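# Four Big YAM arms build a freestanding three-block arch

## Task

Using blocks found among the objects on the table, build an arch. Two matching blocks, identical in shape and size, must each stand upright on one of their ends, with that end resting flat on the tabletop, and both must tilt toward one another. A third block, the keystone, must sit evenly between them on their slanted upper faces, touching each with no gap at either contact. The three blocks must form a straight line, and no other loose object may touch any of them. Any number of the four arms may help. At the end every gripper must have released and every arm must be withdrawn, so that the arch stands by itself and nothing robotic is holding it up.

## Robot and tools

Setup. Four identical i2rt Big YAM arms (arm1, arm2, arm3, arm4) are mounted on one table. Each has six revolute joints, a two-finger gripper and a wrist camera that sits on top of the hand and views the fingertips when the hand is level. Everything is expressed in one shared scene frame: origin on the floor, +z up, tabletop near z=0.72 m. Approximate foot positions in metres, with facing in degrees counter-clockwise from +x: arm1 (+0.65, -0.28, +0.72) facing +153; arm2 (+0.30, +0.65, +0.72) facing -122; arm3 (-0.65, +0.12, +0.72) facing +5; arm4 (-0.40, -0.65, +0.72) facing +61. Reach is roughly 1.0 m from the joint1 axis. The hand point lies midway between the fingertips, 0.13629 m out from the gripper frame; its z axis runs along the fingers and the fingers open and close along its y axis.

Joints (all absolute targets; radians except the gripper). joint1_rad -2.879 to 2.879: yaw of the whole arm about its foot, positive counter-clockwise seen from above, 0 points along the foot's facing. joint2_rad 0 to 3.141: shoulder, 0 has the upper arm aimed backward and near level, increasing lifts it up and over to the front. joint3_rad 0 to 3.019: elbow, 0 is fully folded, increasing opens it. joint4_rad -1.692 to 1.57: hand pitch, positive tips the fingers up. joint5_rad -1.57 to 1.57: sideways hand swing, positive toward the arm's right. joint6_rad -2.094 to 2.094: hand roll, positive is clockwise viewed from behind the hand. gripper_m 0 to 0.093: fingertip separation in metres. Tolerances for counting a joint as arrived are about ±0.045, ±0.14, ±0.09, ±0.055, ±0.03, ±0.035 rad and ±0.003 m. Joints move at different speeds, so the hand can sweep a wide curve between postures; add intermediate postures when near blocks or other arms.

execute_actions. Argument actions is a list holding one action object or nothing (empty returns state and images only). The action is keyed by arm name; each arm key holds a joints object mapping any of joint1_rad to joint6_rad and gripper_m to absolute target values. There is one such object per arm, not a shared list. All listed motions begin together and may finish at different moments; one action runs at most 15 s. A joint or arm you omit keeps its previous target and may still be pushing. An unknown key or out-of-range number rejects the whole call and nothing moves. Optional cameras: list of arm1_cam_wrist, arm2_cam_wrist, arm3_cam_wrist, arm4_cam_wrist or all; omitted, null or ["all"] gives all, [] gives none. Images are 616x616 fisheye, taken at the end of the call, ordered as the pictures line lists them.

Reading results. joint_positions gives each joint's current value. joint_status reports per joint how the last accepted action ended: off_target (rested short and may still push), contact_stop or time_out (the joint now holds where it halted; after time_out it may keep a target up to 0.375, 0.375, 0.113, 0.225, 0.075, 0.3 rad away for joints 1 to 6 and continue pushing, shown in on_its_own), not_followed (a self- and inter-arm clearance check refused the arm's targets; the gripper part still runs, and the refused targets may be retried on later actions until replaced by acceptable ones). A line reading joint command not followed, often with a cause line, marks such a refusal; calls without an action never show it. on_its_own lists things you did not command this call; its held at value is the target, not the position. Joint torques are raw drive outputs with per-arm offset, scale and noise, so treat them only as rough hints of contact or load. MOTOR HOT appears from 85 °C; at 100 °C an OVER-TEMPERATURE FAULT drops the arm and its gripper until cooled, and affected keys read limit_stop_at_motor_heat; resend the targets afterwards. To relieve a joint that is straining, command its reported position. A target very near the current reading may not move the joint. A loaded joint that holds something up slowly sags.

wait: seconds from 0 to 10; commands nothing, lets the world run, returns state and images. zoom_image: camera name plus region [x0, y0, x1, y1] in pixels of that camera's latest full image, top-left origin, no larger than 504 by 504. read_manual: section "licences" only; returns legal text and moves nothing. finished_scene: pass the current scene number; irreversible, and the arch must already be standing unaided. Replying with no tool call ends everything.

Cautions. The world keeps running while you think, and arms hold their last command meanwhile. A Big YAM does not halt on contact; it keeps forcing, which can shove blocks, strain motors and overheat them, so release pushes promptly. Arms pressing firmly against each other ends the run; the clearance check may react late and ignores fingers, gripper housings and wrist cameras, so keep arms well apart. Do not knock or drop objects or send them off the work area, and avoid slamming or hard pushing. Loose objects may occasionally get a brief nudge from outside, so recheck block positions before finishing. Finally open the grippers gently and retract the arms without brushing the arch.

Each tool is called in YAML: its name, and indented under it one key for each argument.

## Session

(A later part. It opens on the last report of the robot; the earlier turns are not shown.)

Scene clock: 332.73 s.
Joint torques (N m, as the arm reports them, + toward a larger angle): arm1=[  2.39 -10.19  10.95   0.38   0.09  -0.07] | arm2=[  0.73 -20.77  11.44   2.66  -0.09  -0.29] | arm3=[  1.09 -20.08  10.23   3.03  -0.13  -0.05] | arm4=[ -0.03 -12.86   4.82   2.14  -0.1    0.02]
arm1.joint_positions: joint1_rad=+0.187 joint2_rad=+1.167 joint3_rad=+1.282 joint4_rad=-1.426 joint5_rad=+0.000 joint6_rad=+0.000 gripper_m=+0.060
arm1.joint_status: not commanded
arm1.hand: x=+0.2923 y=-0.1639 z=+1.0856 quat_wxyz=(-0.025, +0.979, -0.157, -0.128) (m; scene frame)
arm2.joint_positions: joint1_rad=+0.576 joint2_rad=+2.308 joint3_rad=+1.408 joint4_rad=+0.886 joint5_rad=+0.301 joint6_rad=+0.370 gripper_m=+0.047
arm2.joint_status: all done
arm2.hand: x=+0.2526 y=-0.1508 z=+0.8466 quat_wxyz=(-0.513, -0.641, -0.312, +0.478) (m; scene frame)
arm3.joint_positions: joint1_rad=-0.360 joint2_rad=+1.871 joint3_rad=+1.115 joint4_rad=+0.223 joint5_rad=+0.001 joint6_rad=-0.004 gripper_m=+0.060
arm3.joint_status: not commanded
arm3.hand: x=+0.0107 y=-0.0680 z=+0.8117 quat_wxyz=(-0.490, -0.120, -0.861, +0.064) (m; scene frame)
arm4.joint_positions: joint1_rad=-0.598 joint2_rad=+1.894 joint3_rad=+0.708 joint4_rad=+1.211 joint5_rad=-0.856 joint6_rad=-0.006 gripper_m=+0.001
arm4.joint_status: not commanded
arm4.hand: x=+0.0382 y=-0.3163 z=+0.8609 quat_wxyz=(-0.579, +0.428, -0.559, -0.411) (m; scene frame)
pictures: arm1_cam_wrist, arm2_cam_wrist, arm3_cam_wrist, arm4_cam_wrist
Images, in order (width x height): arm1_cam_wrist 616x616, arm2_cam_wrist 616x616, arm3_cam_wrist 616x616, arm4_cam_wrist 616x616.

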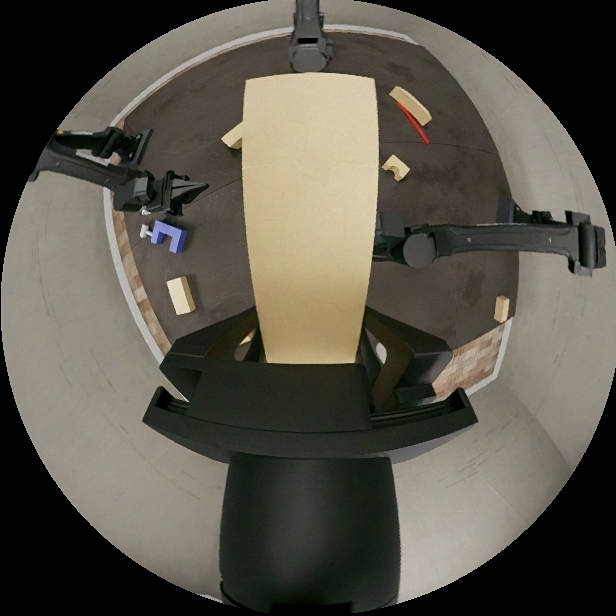

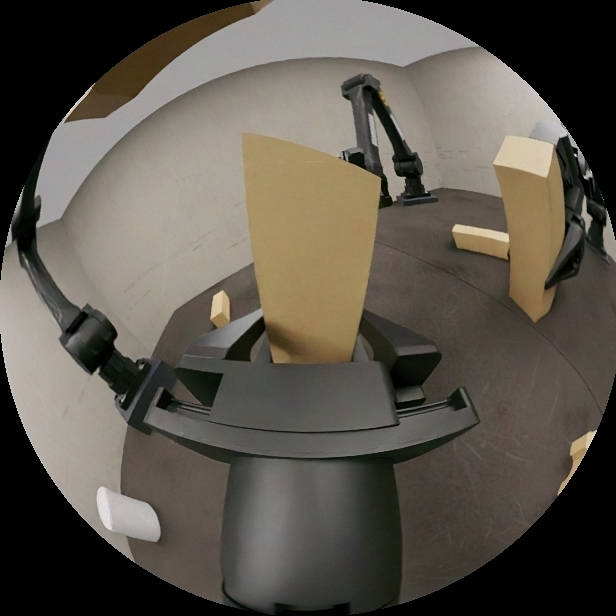

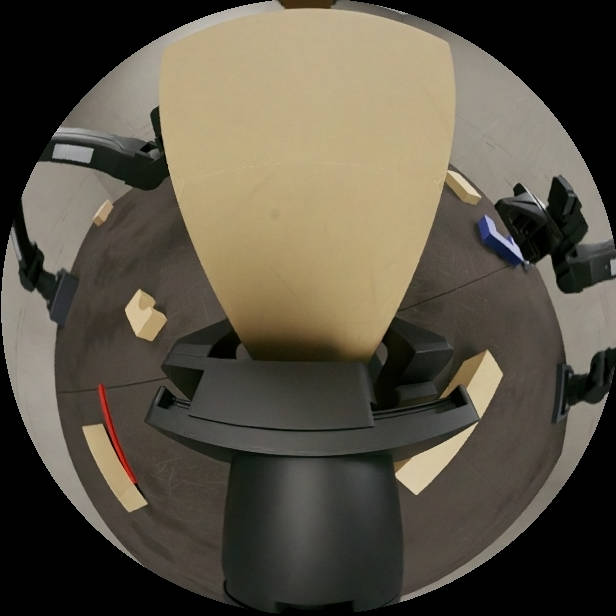

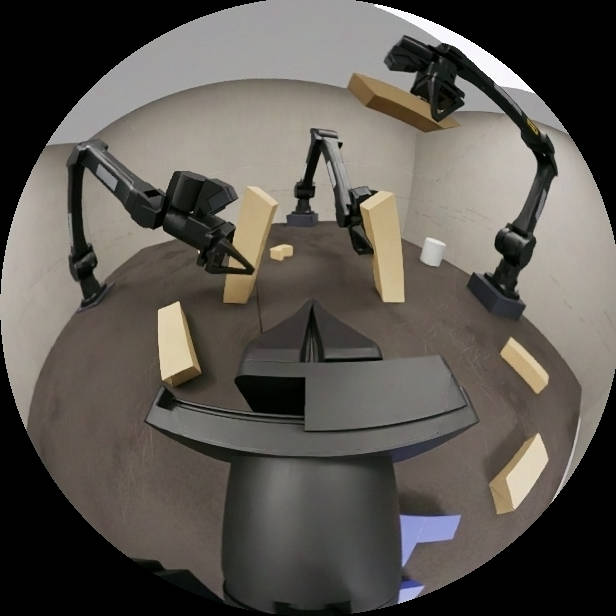

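execute_actions:
  actions:
    - {"arm1":{"joints":{"joint2_rad":1.56,"joint3_rad":1.45,"joint4_rad":-1.29}},"arm2":{"joints":{"joint2_rad":2.31,"joint3_rad":1.488,"joint4_rad":0.945}},"arm3":{"joints":{"joint2_rad":1.92,"joint3_rad":1.225,"joint4_rad":0.275}}}

Scene clock: 393.50 s.
Joint torques (N m, as the arm reports them, + toward a larger angle): arm1=[  2.56 -19.54  13.31   0.64   0.09  -0.08] | arm2=[ -0.26 -20.05  11.57   3.38  -0.03  -0.34] | arm3=[  1.24 -14.98  11.38   3.35  -0.11  -0.05] | arm4=[ -0.03 -12.94   4.87   2.14  -0.1    0.03]
arm1.joint_positions: joint1_rad=+0.187 joint2_rad=+1.583 joint3_rad=+1.406 joint4_rad=-1.301 joint5_rad=+0.000 joint6_rad=+0.000 gripper_m=+0.060
arm1.joint_status: all done
arm1.hand: x=+0.1834 y=-0.1269 z=+0.9705 quat_wxyz=(-0.012, +0.986, -0.158, -0.046) (m; scene frame)
arm2.joint_positions: joint1_rad=+0.576 joint2_rad=+2.327 joint3_rad=+1.428 joint4_rad=+0.907 joint5_rad=+0.300 joint6_rad=+0.370 gripper_m=+0.047
arm2.joint_status: all done
arm2.hand: x=+0.2527 y=-0.1554 z=+0.8459 quat_wxyz=(-0.520, -0.635, -0.308, +0.481) (m; scene frame)
arm3.joint_positions: joint1_rad=-0.360 joint2_rad=+1.915 joint3_rad=+1.165 joint4_rad=+0.242 joint5_rad=+0.000 joint6_rad=-0.004 gripper_m=+0.060
arm3.joint_status: all done
arm3.hand: x=+0.0292 y=-0.0732 z=+0.8103 quat_wxyz=(-0.500, -0.119, -0.855, +0.065) (m; scene frame)
arm4.joint_positions: joint1_rad=-0.598 joint2_rad=+1.894 joint3_rad=+0.708 joint4_rad=+1.211 joint5_rad=-0.856 joint6_rad=-0.006 gripper_m=+0.001
arm4.joint_status: not commanded
arm4.hand: x=+0.0382 y=-0.3163 z=+0.8609 quat_wxyz=(-0.579, +0.428, -0.559, -0.411) (m; scene frame)
pictures: arm1_cam_wrist, arm2_cam_wrist, arm3_cam_wrist, arm4_cam_wrist
Images, in order (width x height): arm1_cam_wrist 616x616, arm2_cam_wrist 616x616, arm3_cam_wrist 616x616, arm4_cam_wrist 616x616.

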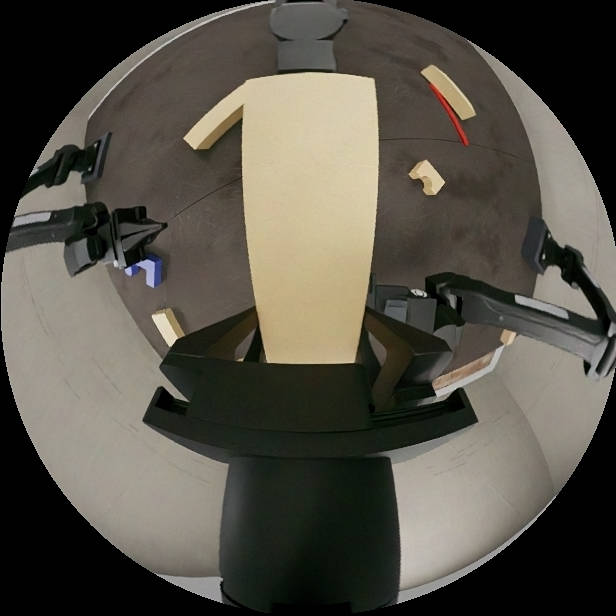

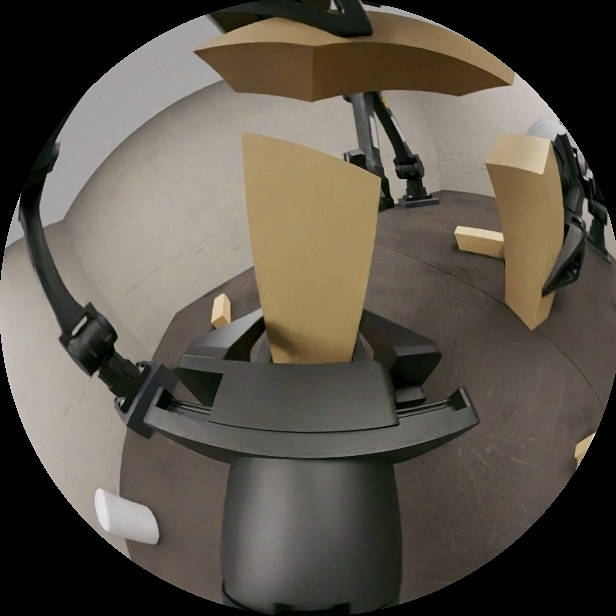

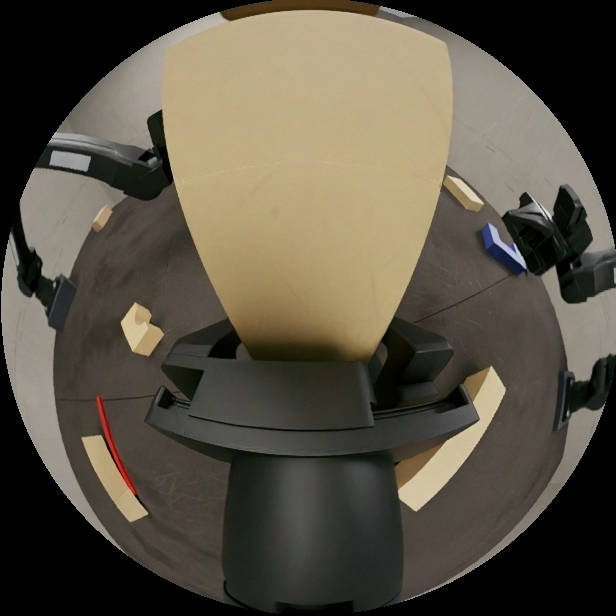

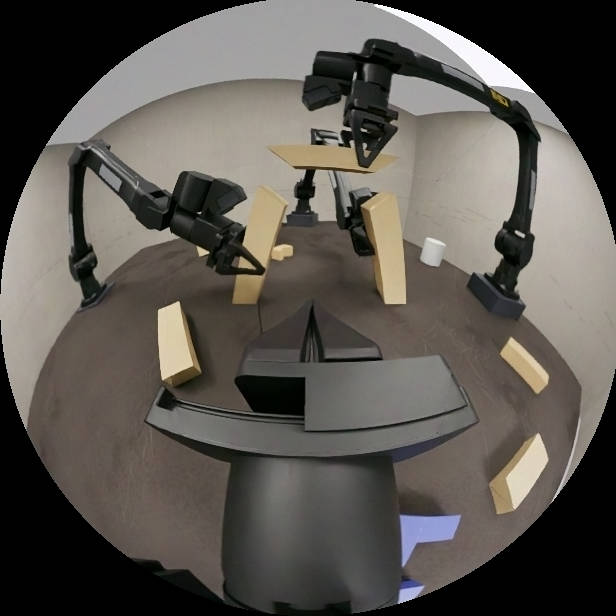

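zoom_image:
  camera: "arm4_cam_wrist"
  region: [200, 130, 430, 320]

zoom_image:
  camera: "arm2_cam_wrist"
  region: [440, 110, 616, 350]

Region (200, 130, 430, 320) of arm4_cam_wrist's 616x616 image, scaled by 2.191, with more detail than that image has; it fills the top 416 rows of this view, and the rest is white.

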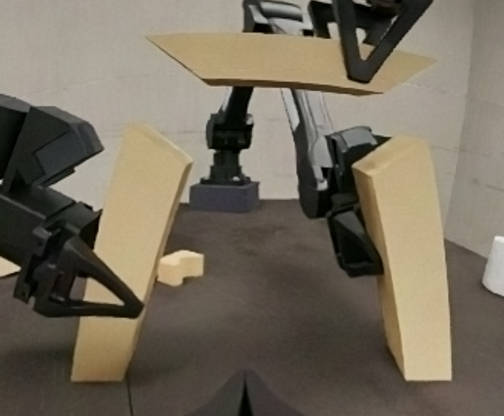

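Region (440, 110, 616, 350) of arm2_cam_wrist's 616x616 image, scaled by 2.100, with more detail than that image has; it fills the left 370 columns of this view, and the rest is white.

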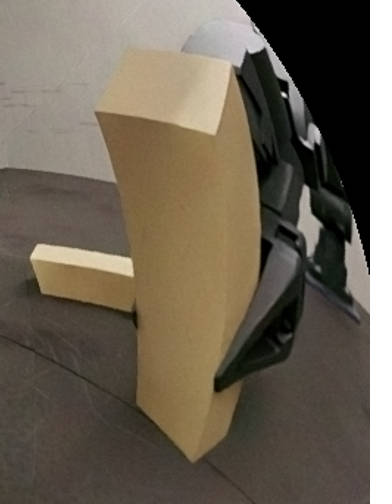

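execute_actions:
  actions:
    - {"arm1":{"joints":{"joint1_rad":0.201,"joint2_rad":1.655,"joint3_rad":1.35,"joint4_rad":-1.176}},"arm2":{"joints":{"joint1_rad":0.556,"joint5_rad":0.283}}}

Scene clock: 428.13 s.
Joint torques (N m, as the arm reports them, + toward a larger angle): arm1=[  3.4  -19.46  10.27   0.9    0.06  -0.04] | arm2=[ -0.8  -19.84  11.26   3.3   -0.02  -0.29] | arm3=[  1.17 -14.34  11.28   3.41  -0.1   -0.09] | arm4=[  0.   -12.93   4.85   2.17  -0.1    0.02]
arm1.joint_positions: joint1_rad=+0.188 joint2_rad=+1.660 joint3_rad=+1.342 joint4_rad=-1.194 joint5_rad=+0.000 joint6_rad=-0.001 gripper_m=+0.060
arm1.joint_status: all done
arm1.hand: x=+0.1761 y=-0.1246 z=+0.9109 quat_wxyz=(-0.009, +0.987, -0.157, -0.029) (m; scene frame)
arm2.joint_positions: joint1_rad=+0.568 joint2_rad=+2.327 joint3_rad=+1.428 joint4_rad=+0.907 joint5_rad=+0.285 joint6_rad=+0.369 gripper_m=+0.047
arm2.joint_status: all done
arm2.hand: x=+0.2491 y=-0.1558 z=+0.8459 quat_wxyz=(-0.522, -0.634, -0.310, +0.479) (m; scene frame)
arm3.joint_positions: joint1_rad=-0.360 joint2_rad=+1.915 joint3_rad=+1.165 joint4_rad=+0.242 joint5_rad=+0.000 joint6_rad=-0.004 gripper_m=+0.060
arm3.joint_status: not commanded
arm3.hand: x=+0.0292 y=-0.0732 z=+0.8103 quat_wxyz=(-0.500, -0.119, -0.855, +0.065) (m; scene frame)
arm4.joint_positions: joint1_rad=-0.598 joint2_rad=+1.894 joint3_rad=+0.708 joint4_rad=+1.211 joint5_rad=-0.856 joint6_rad=-0.006 gripper_m=+0.001
arm4.joint_status: not commanded
arm4.hand: x=+0.0382 y=-0.3163 z=+0.8609 quat_wxyz=(-0.579, +0.428, -0.559, -0.411) (m; scene frame)
pictures: arm1_cam_wrist, arm2_cam_wrist, arm3_cam_wrist, arm4_cam_wrist
Images, in order (width x height): arm1_cam_wrist 616x616, arm2_cam_wrist 616x616, arm3_cam_wrist 616x616, arm4_cam_wrist 616x616.

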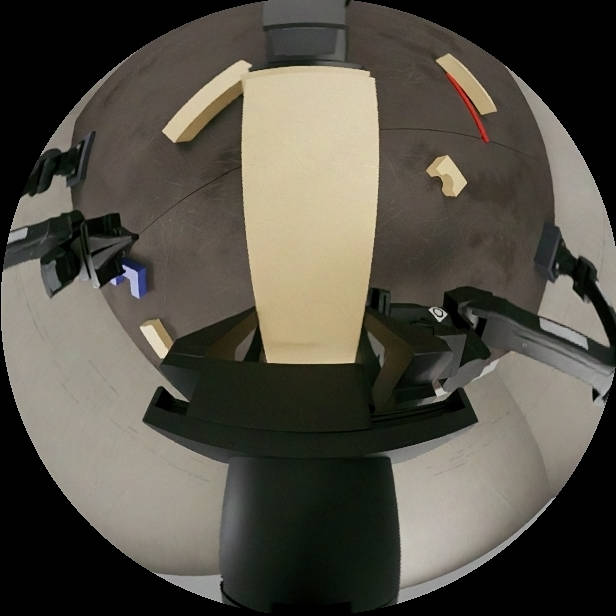

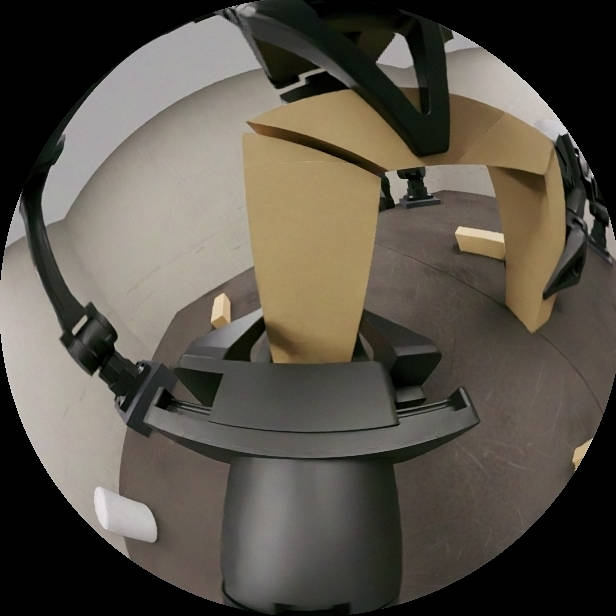

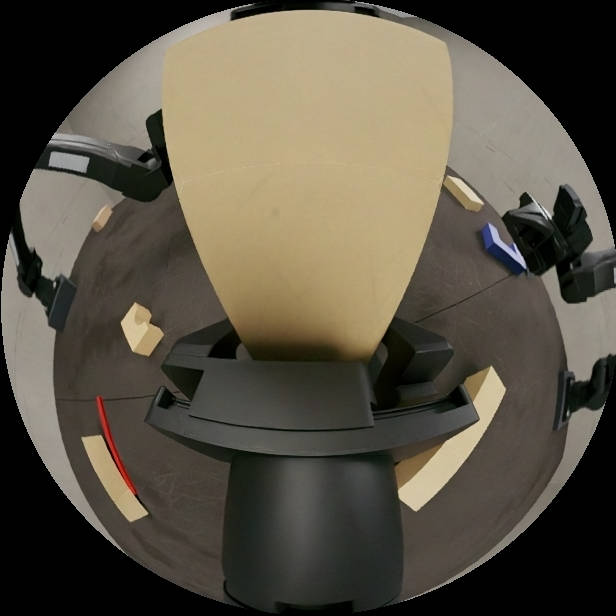

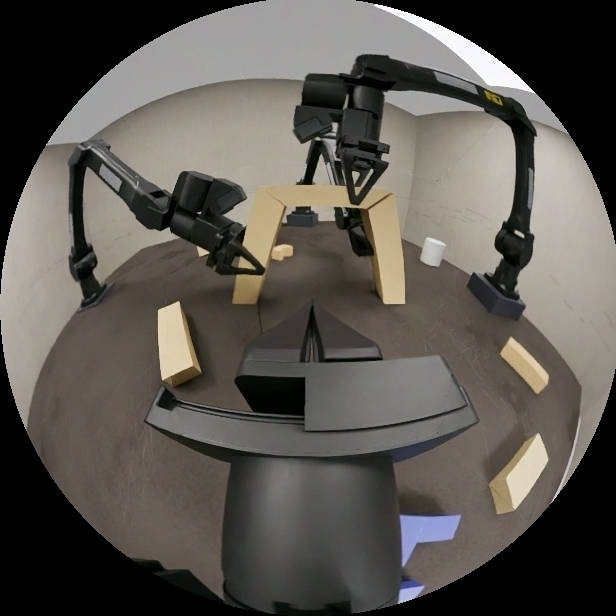

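It went lower than planned and is nearly seated. Checking both joints.

zoom_image:
  camera: "arm4_cam_wrist"
  region: [240, 165, 420, 235]

zoom_image:
  camera: "arm2_cam_wrist"
  region: [220, 70, 590, 220]

zoom_image:
  camera: "arm1_cam_wrist"
  region: [220, 40, 400, 110]

Region (240, 165, 420, 235) of arm4_cam_wrist's 616x616 image, scaled by 2.800, with more detail than that image has.

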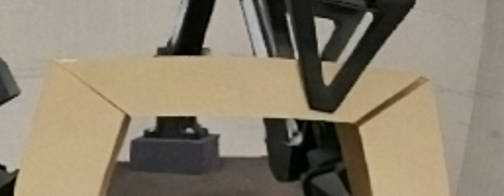

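Region (220, 70, 590, 220) of arm2_cam_wrist's 616x616 image, scaled by 1.362, with more detail than that image has; it fills the top 204 rows of this view, and the rest is white.

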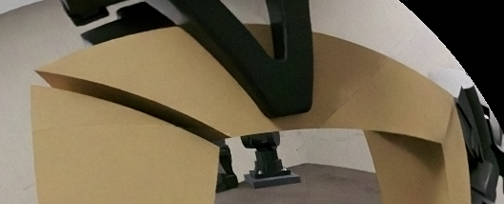

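Region (220, 40, 400, 110) of arm1_cam_wrist's 616x616 image, scaled by 2.800, with more detail than that image has.

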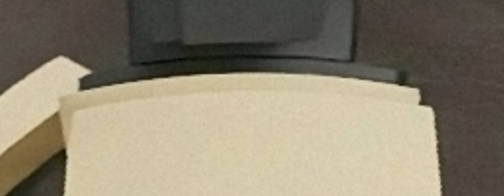

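execute_actions:
  actions:
    - {"arm2":{"joints":{"joint2_rad":2.325}}}
  cameras: ["arm2_cam_wrist","arm4_cam_wrist"]

Scene clock: 436.07 s.
Joint torques (N m, as the arm reports them, + toward a larger angle): arm1=[  2.96 -19.09  10.23   0.87   0.03  -0.08] | arm2=[ -1.43 -18.92  11.02   3.04  -0.07  -0.25] | arm3=[  1.71 -14.33  11.33   3.43  -0.09  -0.06] | arm4=[  0.01 -12.95   4.82   2.13  -0.1    0.03]
arm1.joint_positions: joint1_rad=+0.188 joint2_rad=+1.660 joint3_rad=+1.342 joint4_rad=-1.194 joint5_rad=+0.000 joint6_rad=-0.001 gripper_m=+0.060
arm1.joint_status: not commanded
arm1.hand: x=+0.1761 y=-0.1246 z=+0.9109 quat_wxyz=(-0.009, +0.987, -0.157, -0.029) (m; scene frame)
arm2.joint_positions: joint1_rad=+0.568 joint2_rad=+2.331 joint3_rad=+1.431 joint4_rad=+0.913 joint5_rad=+0.285 joint6_rad=+0.369 gripper_m=+0.047
arm2.joint_status: all done
arm2.hand: x=+0.2485 y=-0.1563 z=+0.8455 quat_wxyz=(-0.523, -0.632, -0.309, +0.480) (m; scene frame)
arm3.joint_positions: joint1_rad=-0.360 joint2_rad=+1.915 joint3_rad=+1.165 joint4_rad=+0.242 joint5_rad=+0.000 joint6_rad=-0.004 gripper_m=+0.060
arm3.joint_status: not commanded
arm3.hand: x=+0.0292 y=-0.0732 z=+0.8103 quat_wxyz=(-0.500, -0.119, -0.855, +0.065) (m; scene frame)
arm4.joint_positions: joint1_rad=-0.598 joint2_rad=+1.894 joint3_rad=+0.708 joint4_rad=+1.211 joint5_rad=-0.856 joint6_rad=-0.006 gripper_m=+0.001
arm4.joint_status: not commanded
arm4.hand: x=+0.0382 y=-0.3163 z=+0.8609 quat_wxyz=(-0.579, +0.428, -0.559, -0.411) (m; scene frame)
pictures: arm2_cam_wrist, arm4_cam_wrist
Images, in order (width x height): arm2_cam_wrist 616x616, arm4_cam_wrist 616x616.

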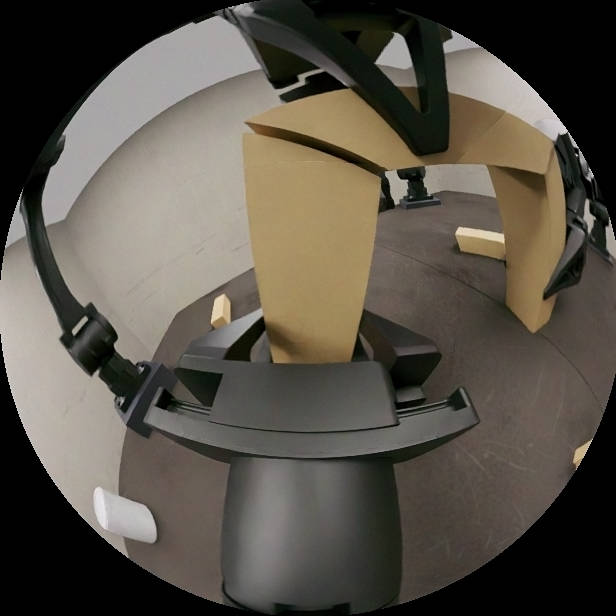

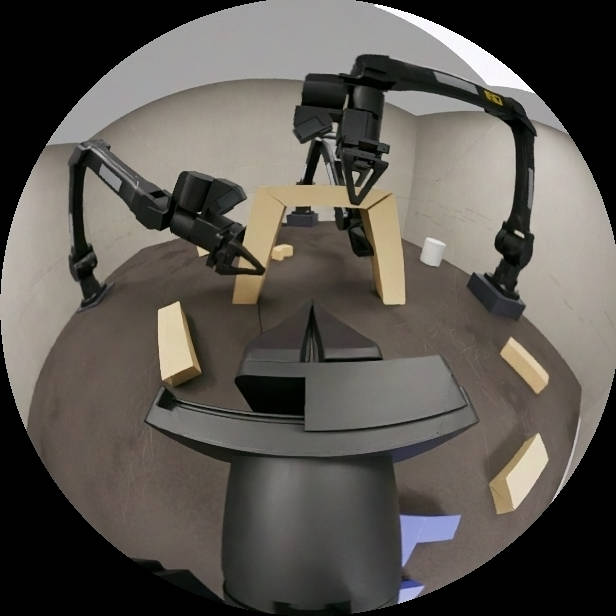

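execute_actions:
  actions:
    - {"arm1":{"joints":{"gripper_m":0.072}}}
  cameras: ["arm1_cam_wrist","arm2_cam_wrist","arm4_cam_wrist"]

zoom_image:
  camera: "arm4_cam_wrist"
  region: [240, 165, 420, 235]

zoom_image:
  camera: "arm2_cam_wrist"
  region: [220, 70, 590, 220]

Scene clock: 454.57 s.
Joint torques (N m, as the arm reports them, + toward a larger angle): arm1=[  3.38 -18.82  10.15   0.74   0.04  -0.07] | arm2=[ -1.14 -19.08  11.25   3.12   0.03  -0.24] | arm3=[  1.39 -14.58  11.34   3.4   -0.07  -0.08] | arm4=[  0.01 -12.94   4.85   2.17  -0.09   0.02]
arm1.joint_positions: joint1_rad=+0.188 joint2_rad=+1.660 joint3_rad=+1.342 joint4_rad=-1.191 joint5_rad=+0.000 joint6_rad=-0.001 gripper_m=+0.072
arm1.joint_status: all done
arm1.hand: x=+0.1754 y=-0.1244 z=+0.9109 quat_wxyz=(-0.009, +0.987, -0.157, -0.030) (m; scene frame)
arm2.joint_positions: joint1_rad=+0.568 joint2_rad=+2.332 joint3_rad=+1.431 joint4_rad=+0.914 joint5_rad=+0.284 joint6_rad=+0.368 gripper_m=+0.047
arm2.joint_status: not commanded
arm2.hand: x=+0.2486 y=-0.1563 z=+0.8454 quat_wxyz=(-0.524, -0.632, -0.309, +0.480) (m; scene frame)
arm3.joint_positions: joint1_rad=-0.360 joint2_rad=+1.915 joint3_rad=+1.165 joint4_rad=+0.242 joint5_rad=+0.000 joint6_rad=-0.004 gripper_m=+0.060
arm3.joint_status: not commanded
arm3.hand: x=+0.0292 y=-0.0731 z=+0.8103 quat_wxyz=(-0.500, -0.119, -0.855, +0.065) (m; scene frame)
arm4.joint_positions: joint1_rad=-0.598 joint2_rad=+1.894 joint3_rad=+0.708 joint4_rad=+1.211 joint5_rad=-0.856 joint6_rad=-0.006 gripper_m=+0.001
arm4.joint_status: not commanded
arm4.hand: x=+0.0382 y=-0.3163 z=+0.8609 quat_wxyz=(-0.579, +0.428, -0.559, -0.411) (m; scene frame)
pictures: arm1_cam_wrist, arm2_cam_wrist, arm4_cam_wrist
Images, in order (width x height): arm1_cam_wrist 616x616, arm2_cam_wrist 616x616, arm4_cam_wrist 616x616.

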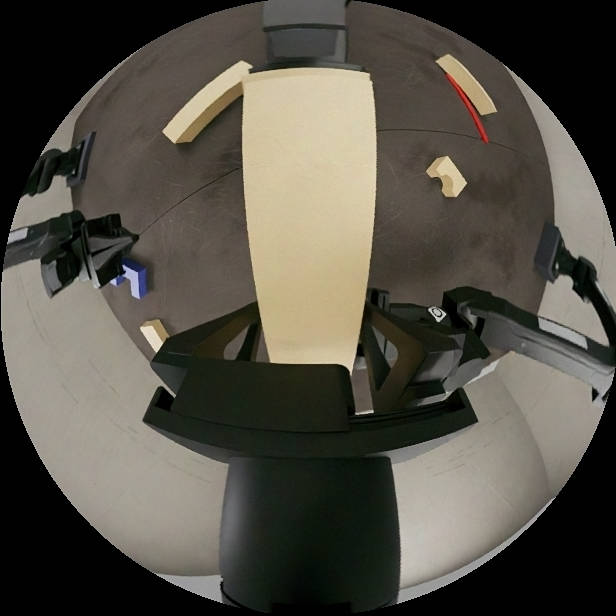

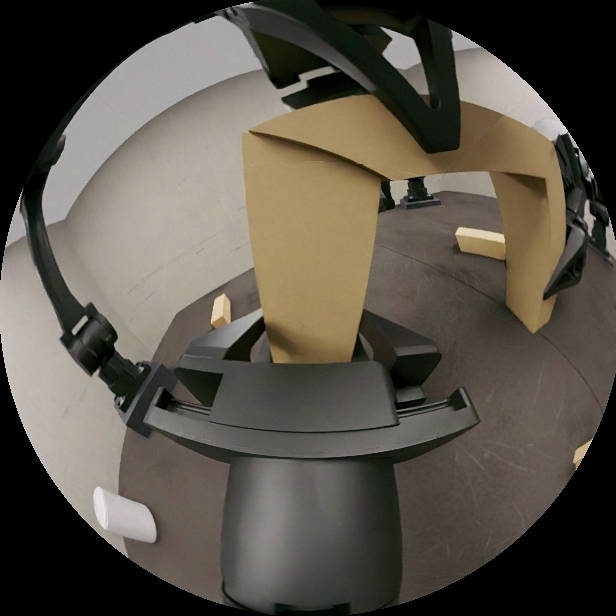

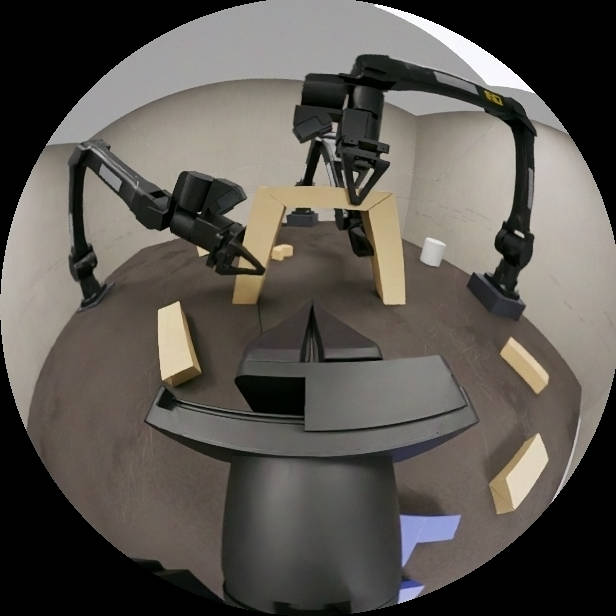

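Region (240, 165, 420, 235) of arm4_cam_wrist's 616x616 image, scaled by 2.800, with more detail than that image has.

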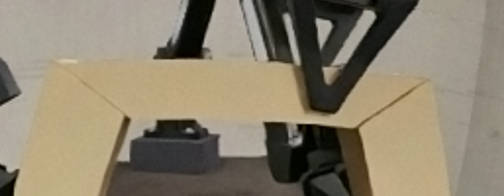

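Region (220, 70, 590, 220) of arm2_cam_wrist's 616x616 image, scaled by 1.362, with more detail than that image has; it fills the top 204 rows of this view, and the rest is white.

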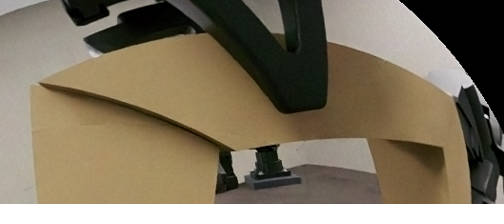

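execute_actions:
  actions:
    - {"arm1":{"joints":{"joint1_rad":0.19,"joint2_rad":1.3}},"arm2":{"joints":{"gripper_m":0.085}},"arm3":{"joints":{"gripper_m":0.09}}}

Scene clock: 460.10 s.
Joint torques (N m, as the arm reports them, + toward a larger angle): arm1=[  2.47 -11.55  11.04   1.28   0.04  -0.07] | arm2=[ -1.01 -19.49   9.1    2.59   0.    -0.31] | arm3=[  0.86 -14.66  10.78   2.88  -0.13  -0.07] | arm4=[  0.12 -13.01   4.84   2.13  -0.1    0.03]
arm1.joint_positions: joint1_rad=+0.188 joint2_rad=+1.285 joint3_rad=+1.342 joint4_rad=-1.189 joint5_rad=+0.000 joint6_rad=-0.001 gripper_m=+0.072
arm1.joint_status: all done
arm1.hand: x=+0.2087 y=-0.1369 z=+1.0864 quat_wxyz=(-0.039, +0.964, -0.152, -0.215) (m; scene frame)
arm2.joint_positions: joint1_rad=+0.564 joint2_rad=+2.332 joint3_rad=+1.456 joint4_rad=+0.930 joint5_rad=+0.284 joint6_rad=+0.368 gripper_m=+0.085
arm2.joint_status: all done
arm2.hand: x=+0.2460 y=-0.1634 z=+0.8614 quat_wxyz=(-0.536, -0.621, -0.298, +0.488) (m; scene frame)
arm3.joint_positions: joint1_rad=-0.360 joint2_rad=+1.915 joint3_rad=+1.176 joint4_rad=+0.253 joint5_rad=+0.000 joint6_rad=-0.004 gripper_m=+0.090
arm3.joint_status: all done
arm3.hand: x=+0.0347 y=-0.0747 z=+0.8184 quat_wxyz=(-0.510, -0.119, -0.849, +0.066) (m; scene frame)
arm4.joint_positions: joint1_rad=-0.598 joint2_rad=+1.894 joint3_rad=+0.708 joint4_rad=+1.211 joint5_rad=-0.856 joint6_rad=-0.006 gripper_m=+0.001
arm4.joint_status: not commanded
arm4.hand: x=+0.0382 y=-0.3163 z=+0.8609 quat_wxyz=(-0.579, +0.428, -0.559, -0.411) (m; scene frame)
pictures: arm1_cam_wrist, arm2_cam_wrist, arm3_cam_wrist, arm4_cam_wrist
Images, in order (width x height): arm1_cam_wrist 616x616, arm2_cam_wrist 616x616, arm3_cam_wrist 616x616, arm4_cam_wrist 616x616.

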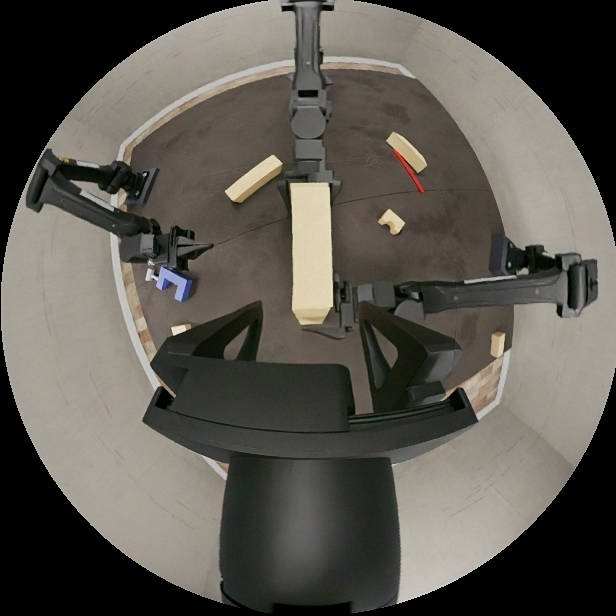

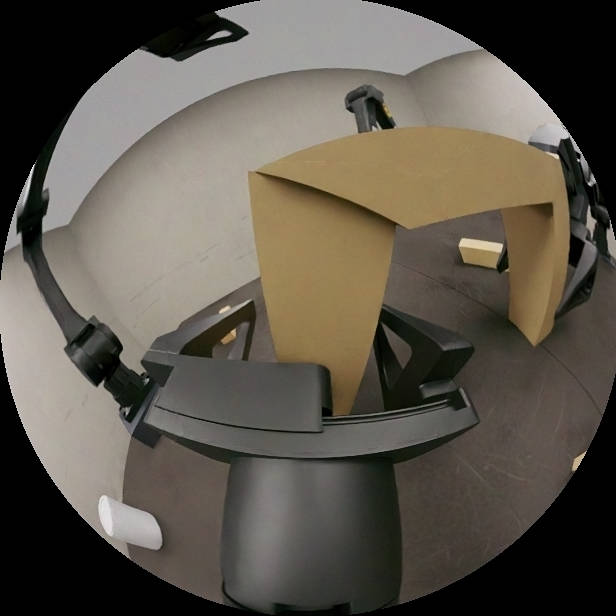

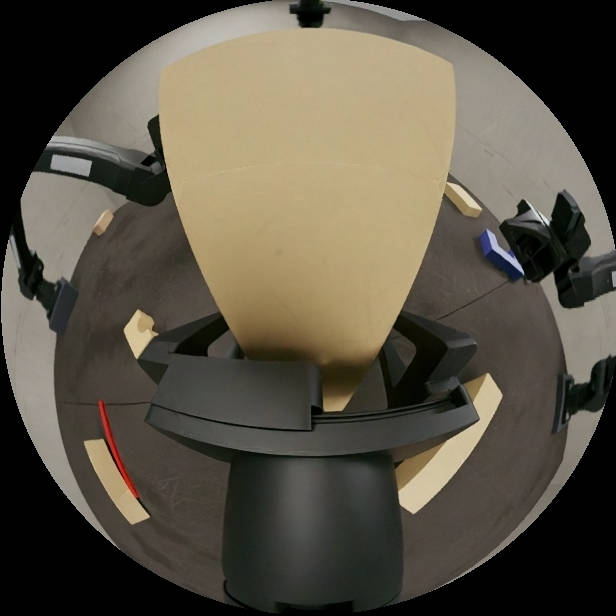

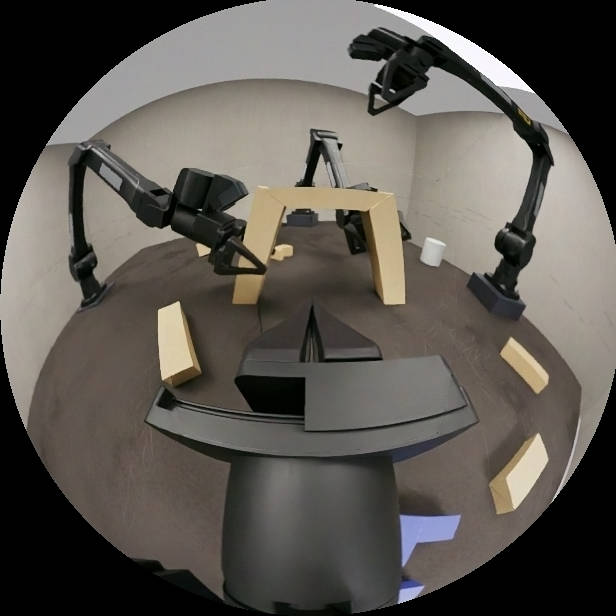

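execute_actions:
  actions:
    - {"arm1":{"joints":{"joint2_rad":0.9,"joint3_rad":0.9}},"arm2":{"joints":{"joint2_rad":2.19,"joint3_rad":1.26}},"arm3":{"joints":{"joint2_rad":1.4,"joint3_rad":0.7}}}
  cameras: ["arm2_cam_wrist","arm4_cam_wrist"]

Scene clock: 471.37 s.
Joint torques (N m, as the arm reports them, + toward a larger angle): arm1=[ 2.25 -5.11 10.    1.17  0.07 -0.07] | arm2=[ -1.13 -17.73   6.35   2.51  -0.08  -0.32] | arm3=[ 1.5  -7.85  7.82  2.63 -0.09 -0.06] | arm4=[  0.   -12.92   4.87   2.12  -0.1    0.03]
arm1.joint_positions: joint1_rad=+0.188 joint2_rad=+0.890 joint3_rad=+0.907 joint4_rad=-1.184 joint5_rad=+0.000 joint6_rad=-0.001 gripper_m=+0.072
arm1.joint_status: all done
arm1.hand: x=+0.3527 y=-0.1835 z=+1.0220 quat_wxyz=(-0.036, +0.968, -0.153, -0.198) (m; scene frame)
arm2.joint_positions: joint1_rad=+0.564 joint2_rad=+2.189 joint3_rad=+1.257 joint4_rad=+0.933 joint5_rad=+0.284 joint6_rad=+0.368 gripper_m=+0.085
arm2.joint_status: all done
arm2.hand: x=+0.2463 y=-0.1115 z=+0.8778 quat_wxyz=(-0.519, -0.635, -0.311, +0.479) (m; scene frame)
arm3.joint_positions: joint1_rad=-0.360 joint2_rad=+1.399 joint3_rad=+0.692 joint4_rad=+0.257 joint5_rad=+0.000 joint6_rad=-0.004 gripper_m=+0.090
arm3.joint_status: all done
arm3.hand: x=-0.1362 y=-0.0275 z=+0.8875 quat_wxyz=(-0.525, -0.117, -0.840, +0.069) (m; scene frame)
arm4.joint_positions: joint1_rad=-0.598 joint2_rad=+1.894 joint3_rad=+0.708 joint4_rad=+1.211 joint5_rad=-0.856 joint6_rad=-0.006 gripper_m=+0.001
arm4.joint_status: not commanded
arm4.hand: x=+0.0382 y=-0.3163 z=+0.8609 quat_wxyz=(-0.579, +0.428, -0.559, -0.411) (m; scene frame)
pictures: arm2_cam_wrist, arm4_cam_wrist
Images, in order (width x height): arm2_cam_wrist 616x616, arm4_cam_wrist 616x616.

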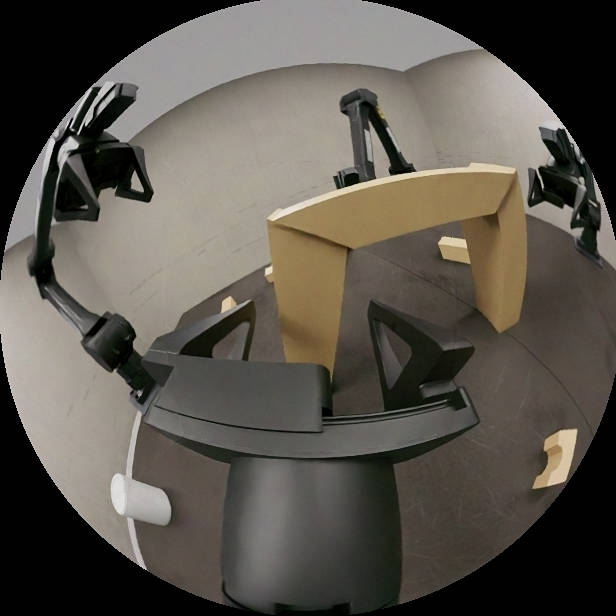

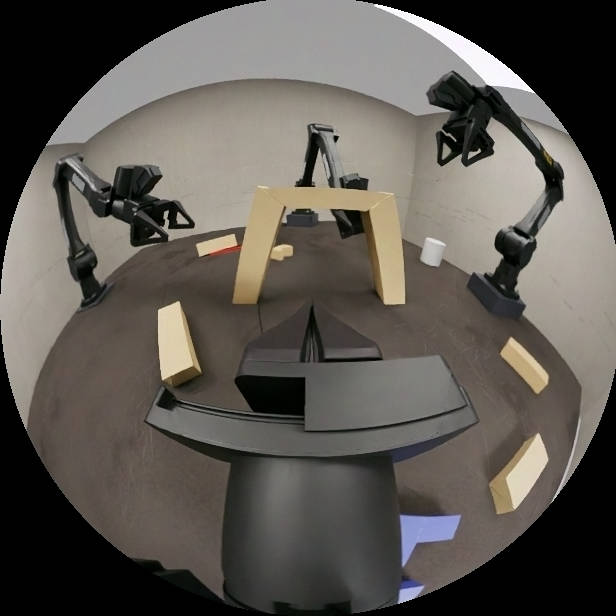

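execute_actions:
  actions:
    - {"arm1":{"joints":{"joint2_rad":0.6,"joint3_rad":0.65}},"arm2":{"joints":{"joint2_rad":1.75,"joint3_rad":0.72}},"arm3":{"joints":{"joint2_rad":1.05,"joint3_rad":0.45}}}

zoom_image:
  camera: "arm4_cam_wrist"
  region: [210, 160, 430, 320]

Scene clock: 474.13 s.
Joint torques (N m, as the arm reports them, + toward a larger angle): arm1=[ 2.62 -2.24  9.85  1.03  0.08 -0.05] | arm2=[ -0.01 -10.25   6.21   2.21  -0.02  -0.29] | arm3=[ 1.24 -3.92  8.26  2.74 -0.11 -0.06] | arm4=[  0.04 -12.92   4.85   2.13  -0.1    0.03]
arm1.joint_positions: joint1_rad=+0.188 joint2_rad=+0.599 joint3_rad=+0.660 joint4_rad=-1.184 joint5_rad=+0.000 joint6_rad=-0.001 gripper_m=+0.072
arm1.joint_status: all done
arm1.hand: x=+0.4283 y=-0.2079 z=+0.9756 quat_wxyz=(-0.039, +0.963, -0.152, -0.219) (m; scene frame)
arm2.joint_positions: joint1_rad=+0.564 joint2_rad=+1.743 joint3_rad=+0.714 joint4_rad=+0.938 joint5_rad=+0.284 joint6_rad=+0.368 gripper_m=+0.085
arm2.joint_status: all done
arm2.hand: x=+0.2474 y=+0.0633 z=+0.9272 quat_wxyz=(-0.489, -0.659, -0.333, +0.464) (m; scene frame)
arm3.joint_positions: joint1_rad=-0.360 joint2_rad=+1.050 joint3_rad=+0.441 joint4_rad=+0.258 joint5_rad=+0.000 joint6_rad=-0.004 gripper_m=+0.090
arm3.joint_status: all done
arm3.hand: x=-0.2315 y=-0.0011 z=+0.9176 quat_wxyz=(-0.566, -0.114, -0.813, +0.074) (m; scene frame)
arm4.joint_positions: joint1_rad=-0.598 joint2_rad=+1.894 joint3_rad=+0.708 joint4_rad=+1.211 joint5_rad=-0.856 joint6_rad=-0.006 gripper_m=+0.001
arm4.joint_status: not commanded
arm4.hand: x=+0.0382 y=-0.3163 z=+0.8609 quat_wxyz=(-0.579, +0.428, -0.559, -0.411) (m; scene frame)
pictures: arm1_cam_wrist, arm2_cam_wrist, arm3_cam_wrist, arm4_cam_wrist
Images, in order (width x height): arm1_cam_wrist 616x616, arm2_cam_wrist 616x616, arm3_cam_wrist 616x616, arm4_cam_wrist 616x616.

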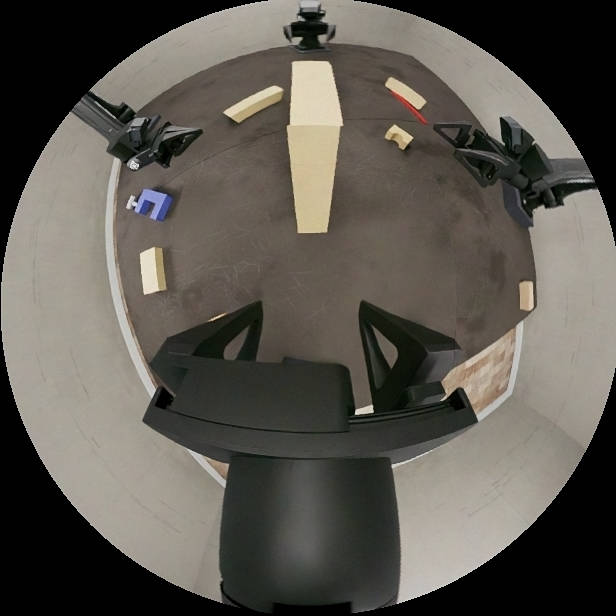

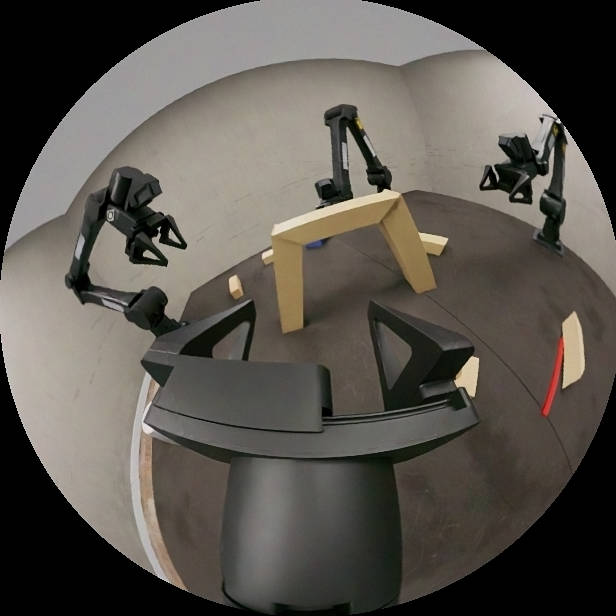

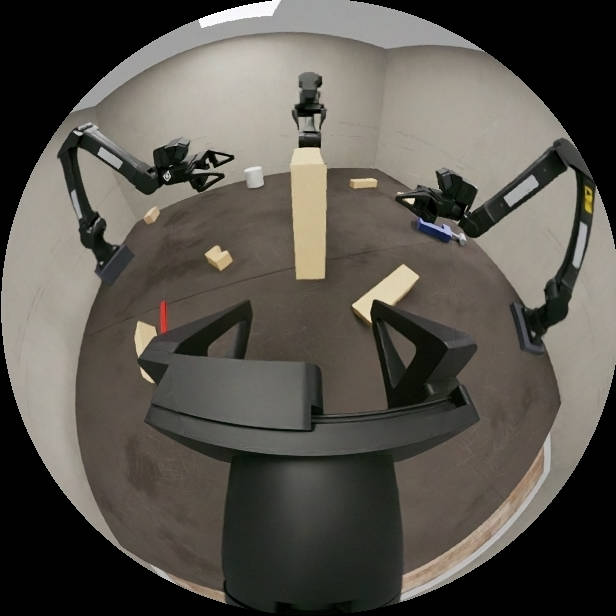

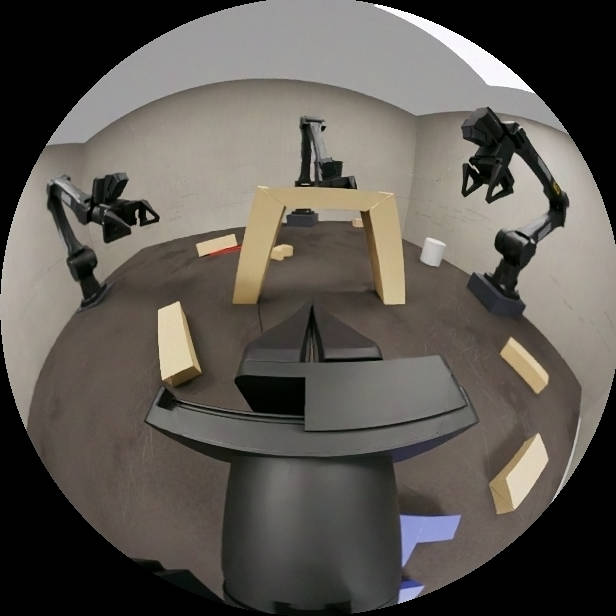

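Region (210, 160, 430, 320) of arm4_cam_wrist's 616x616 image, scaled by 2.291, with more detail than that image has; it fills the top 367 rows of this view, and the rest is white.

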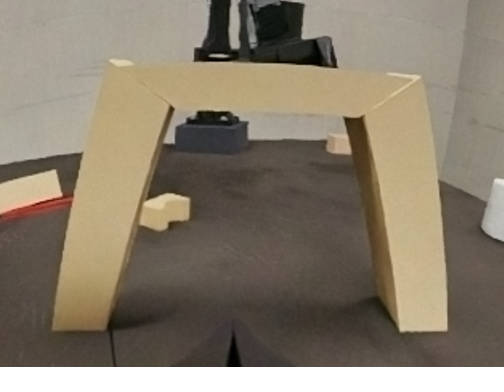

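The arch is standing and in line, both joints are closed, and all arms are clear.

finished_scene:
  scene: 2

The scene is finished: the task was done.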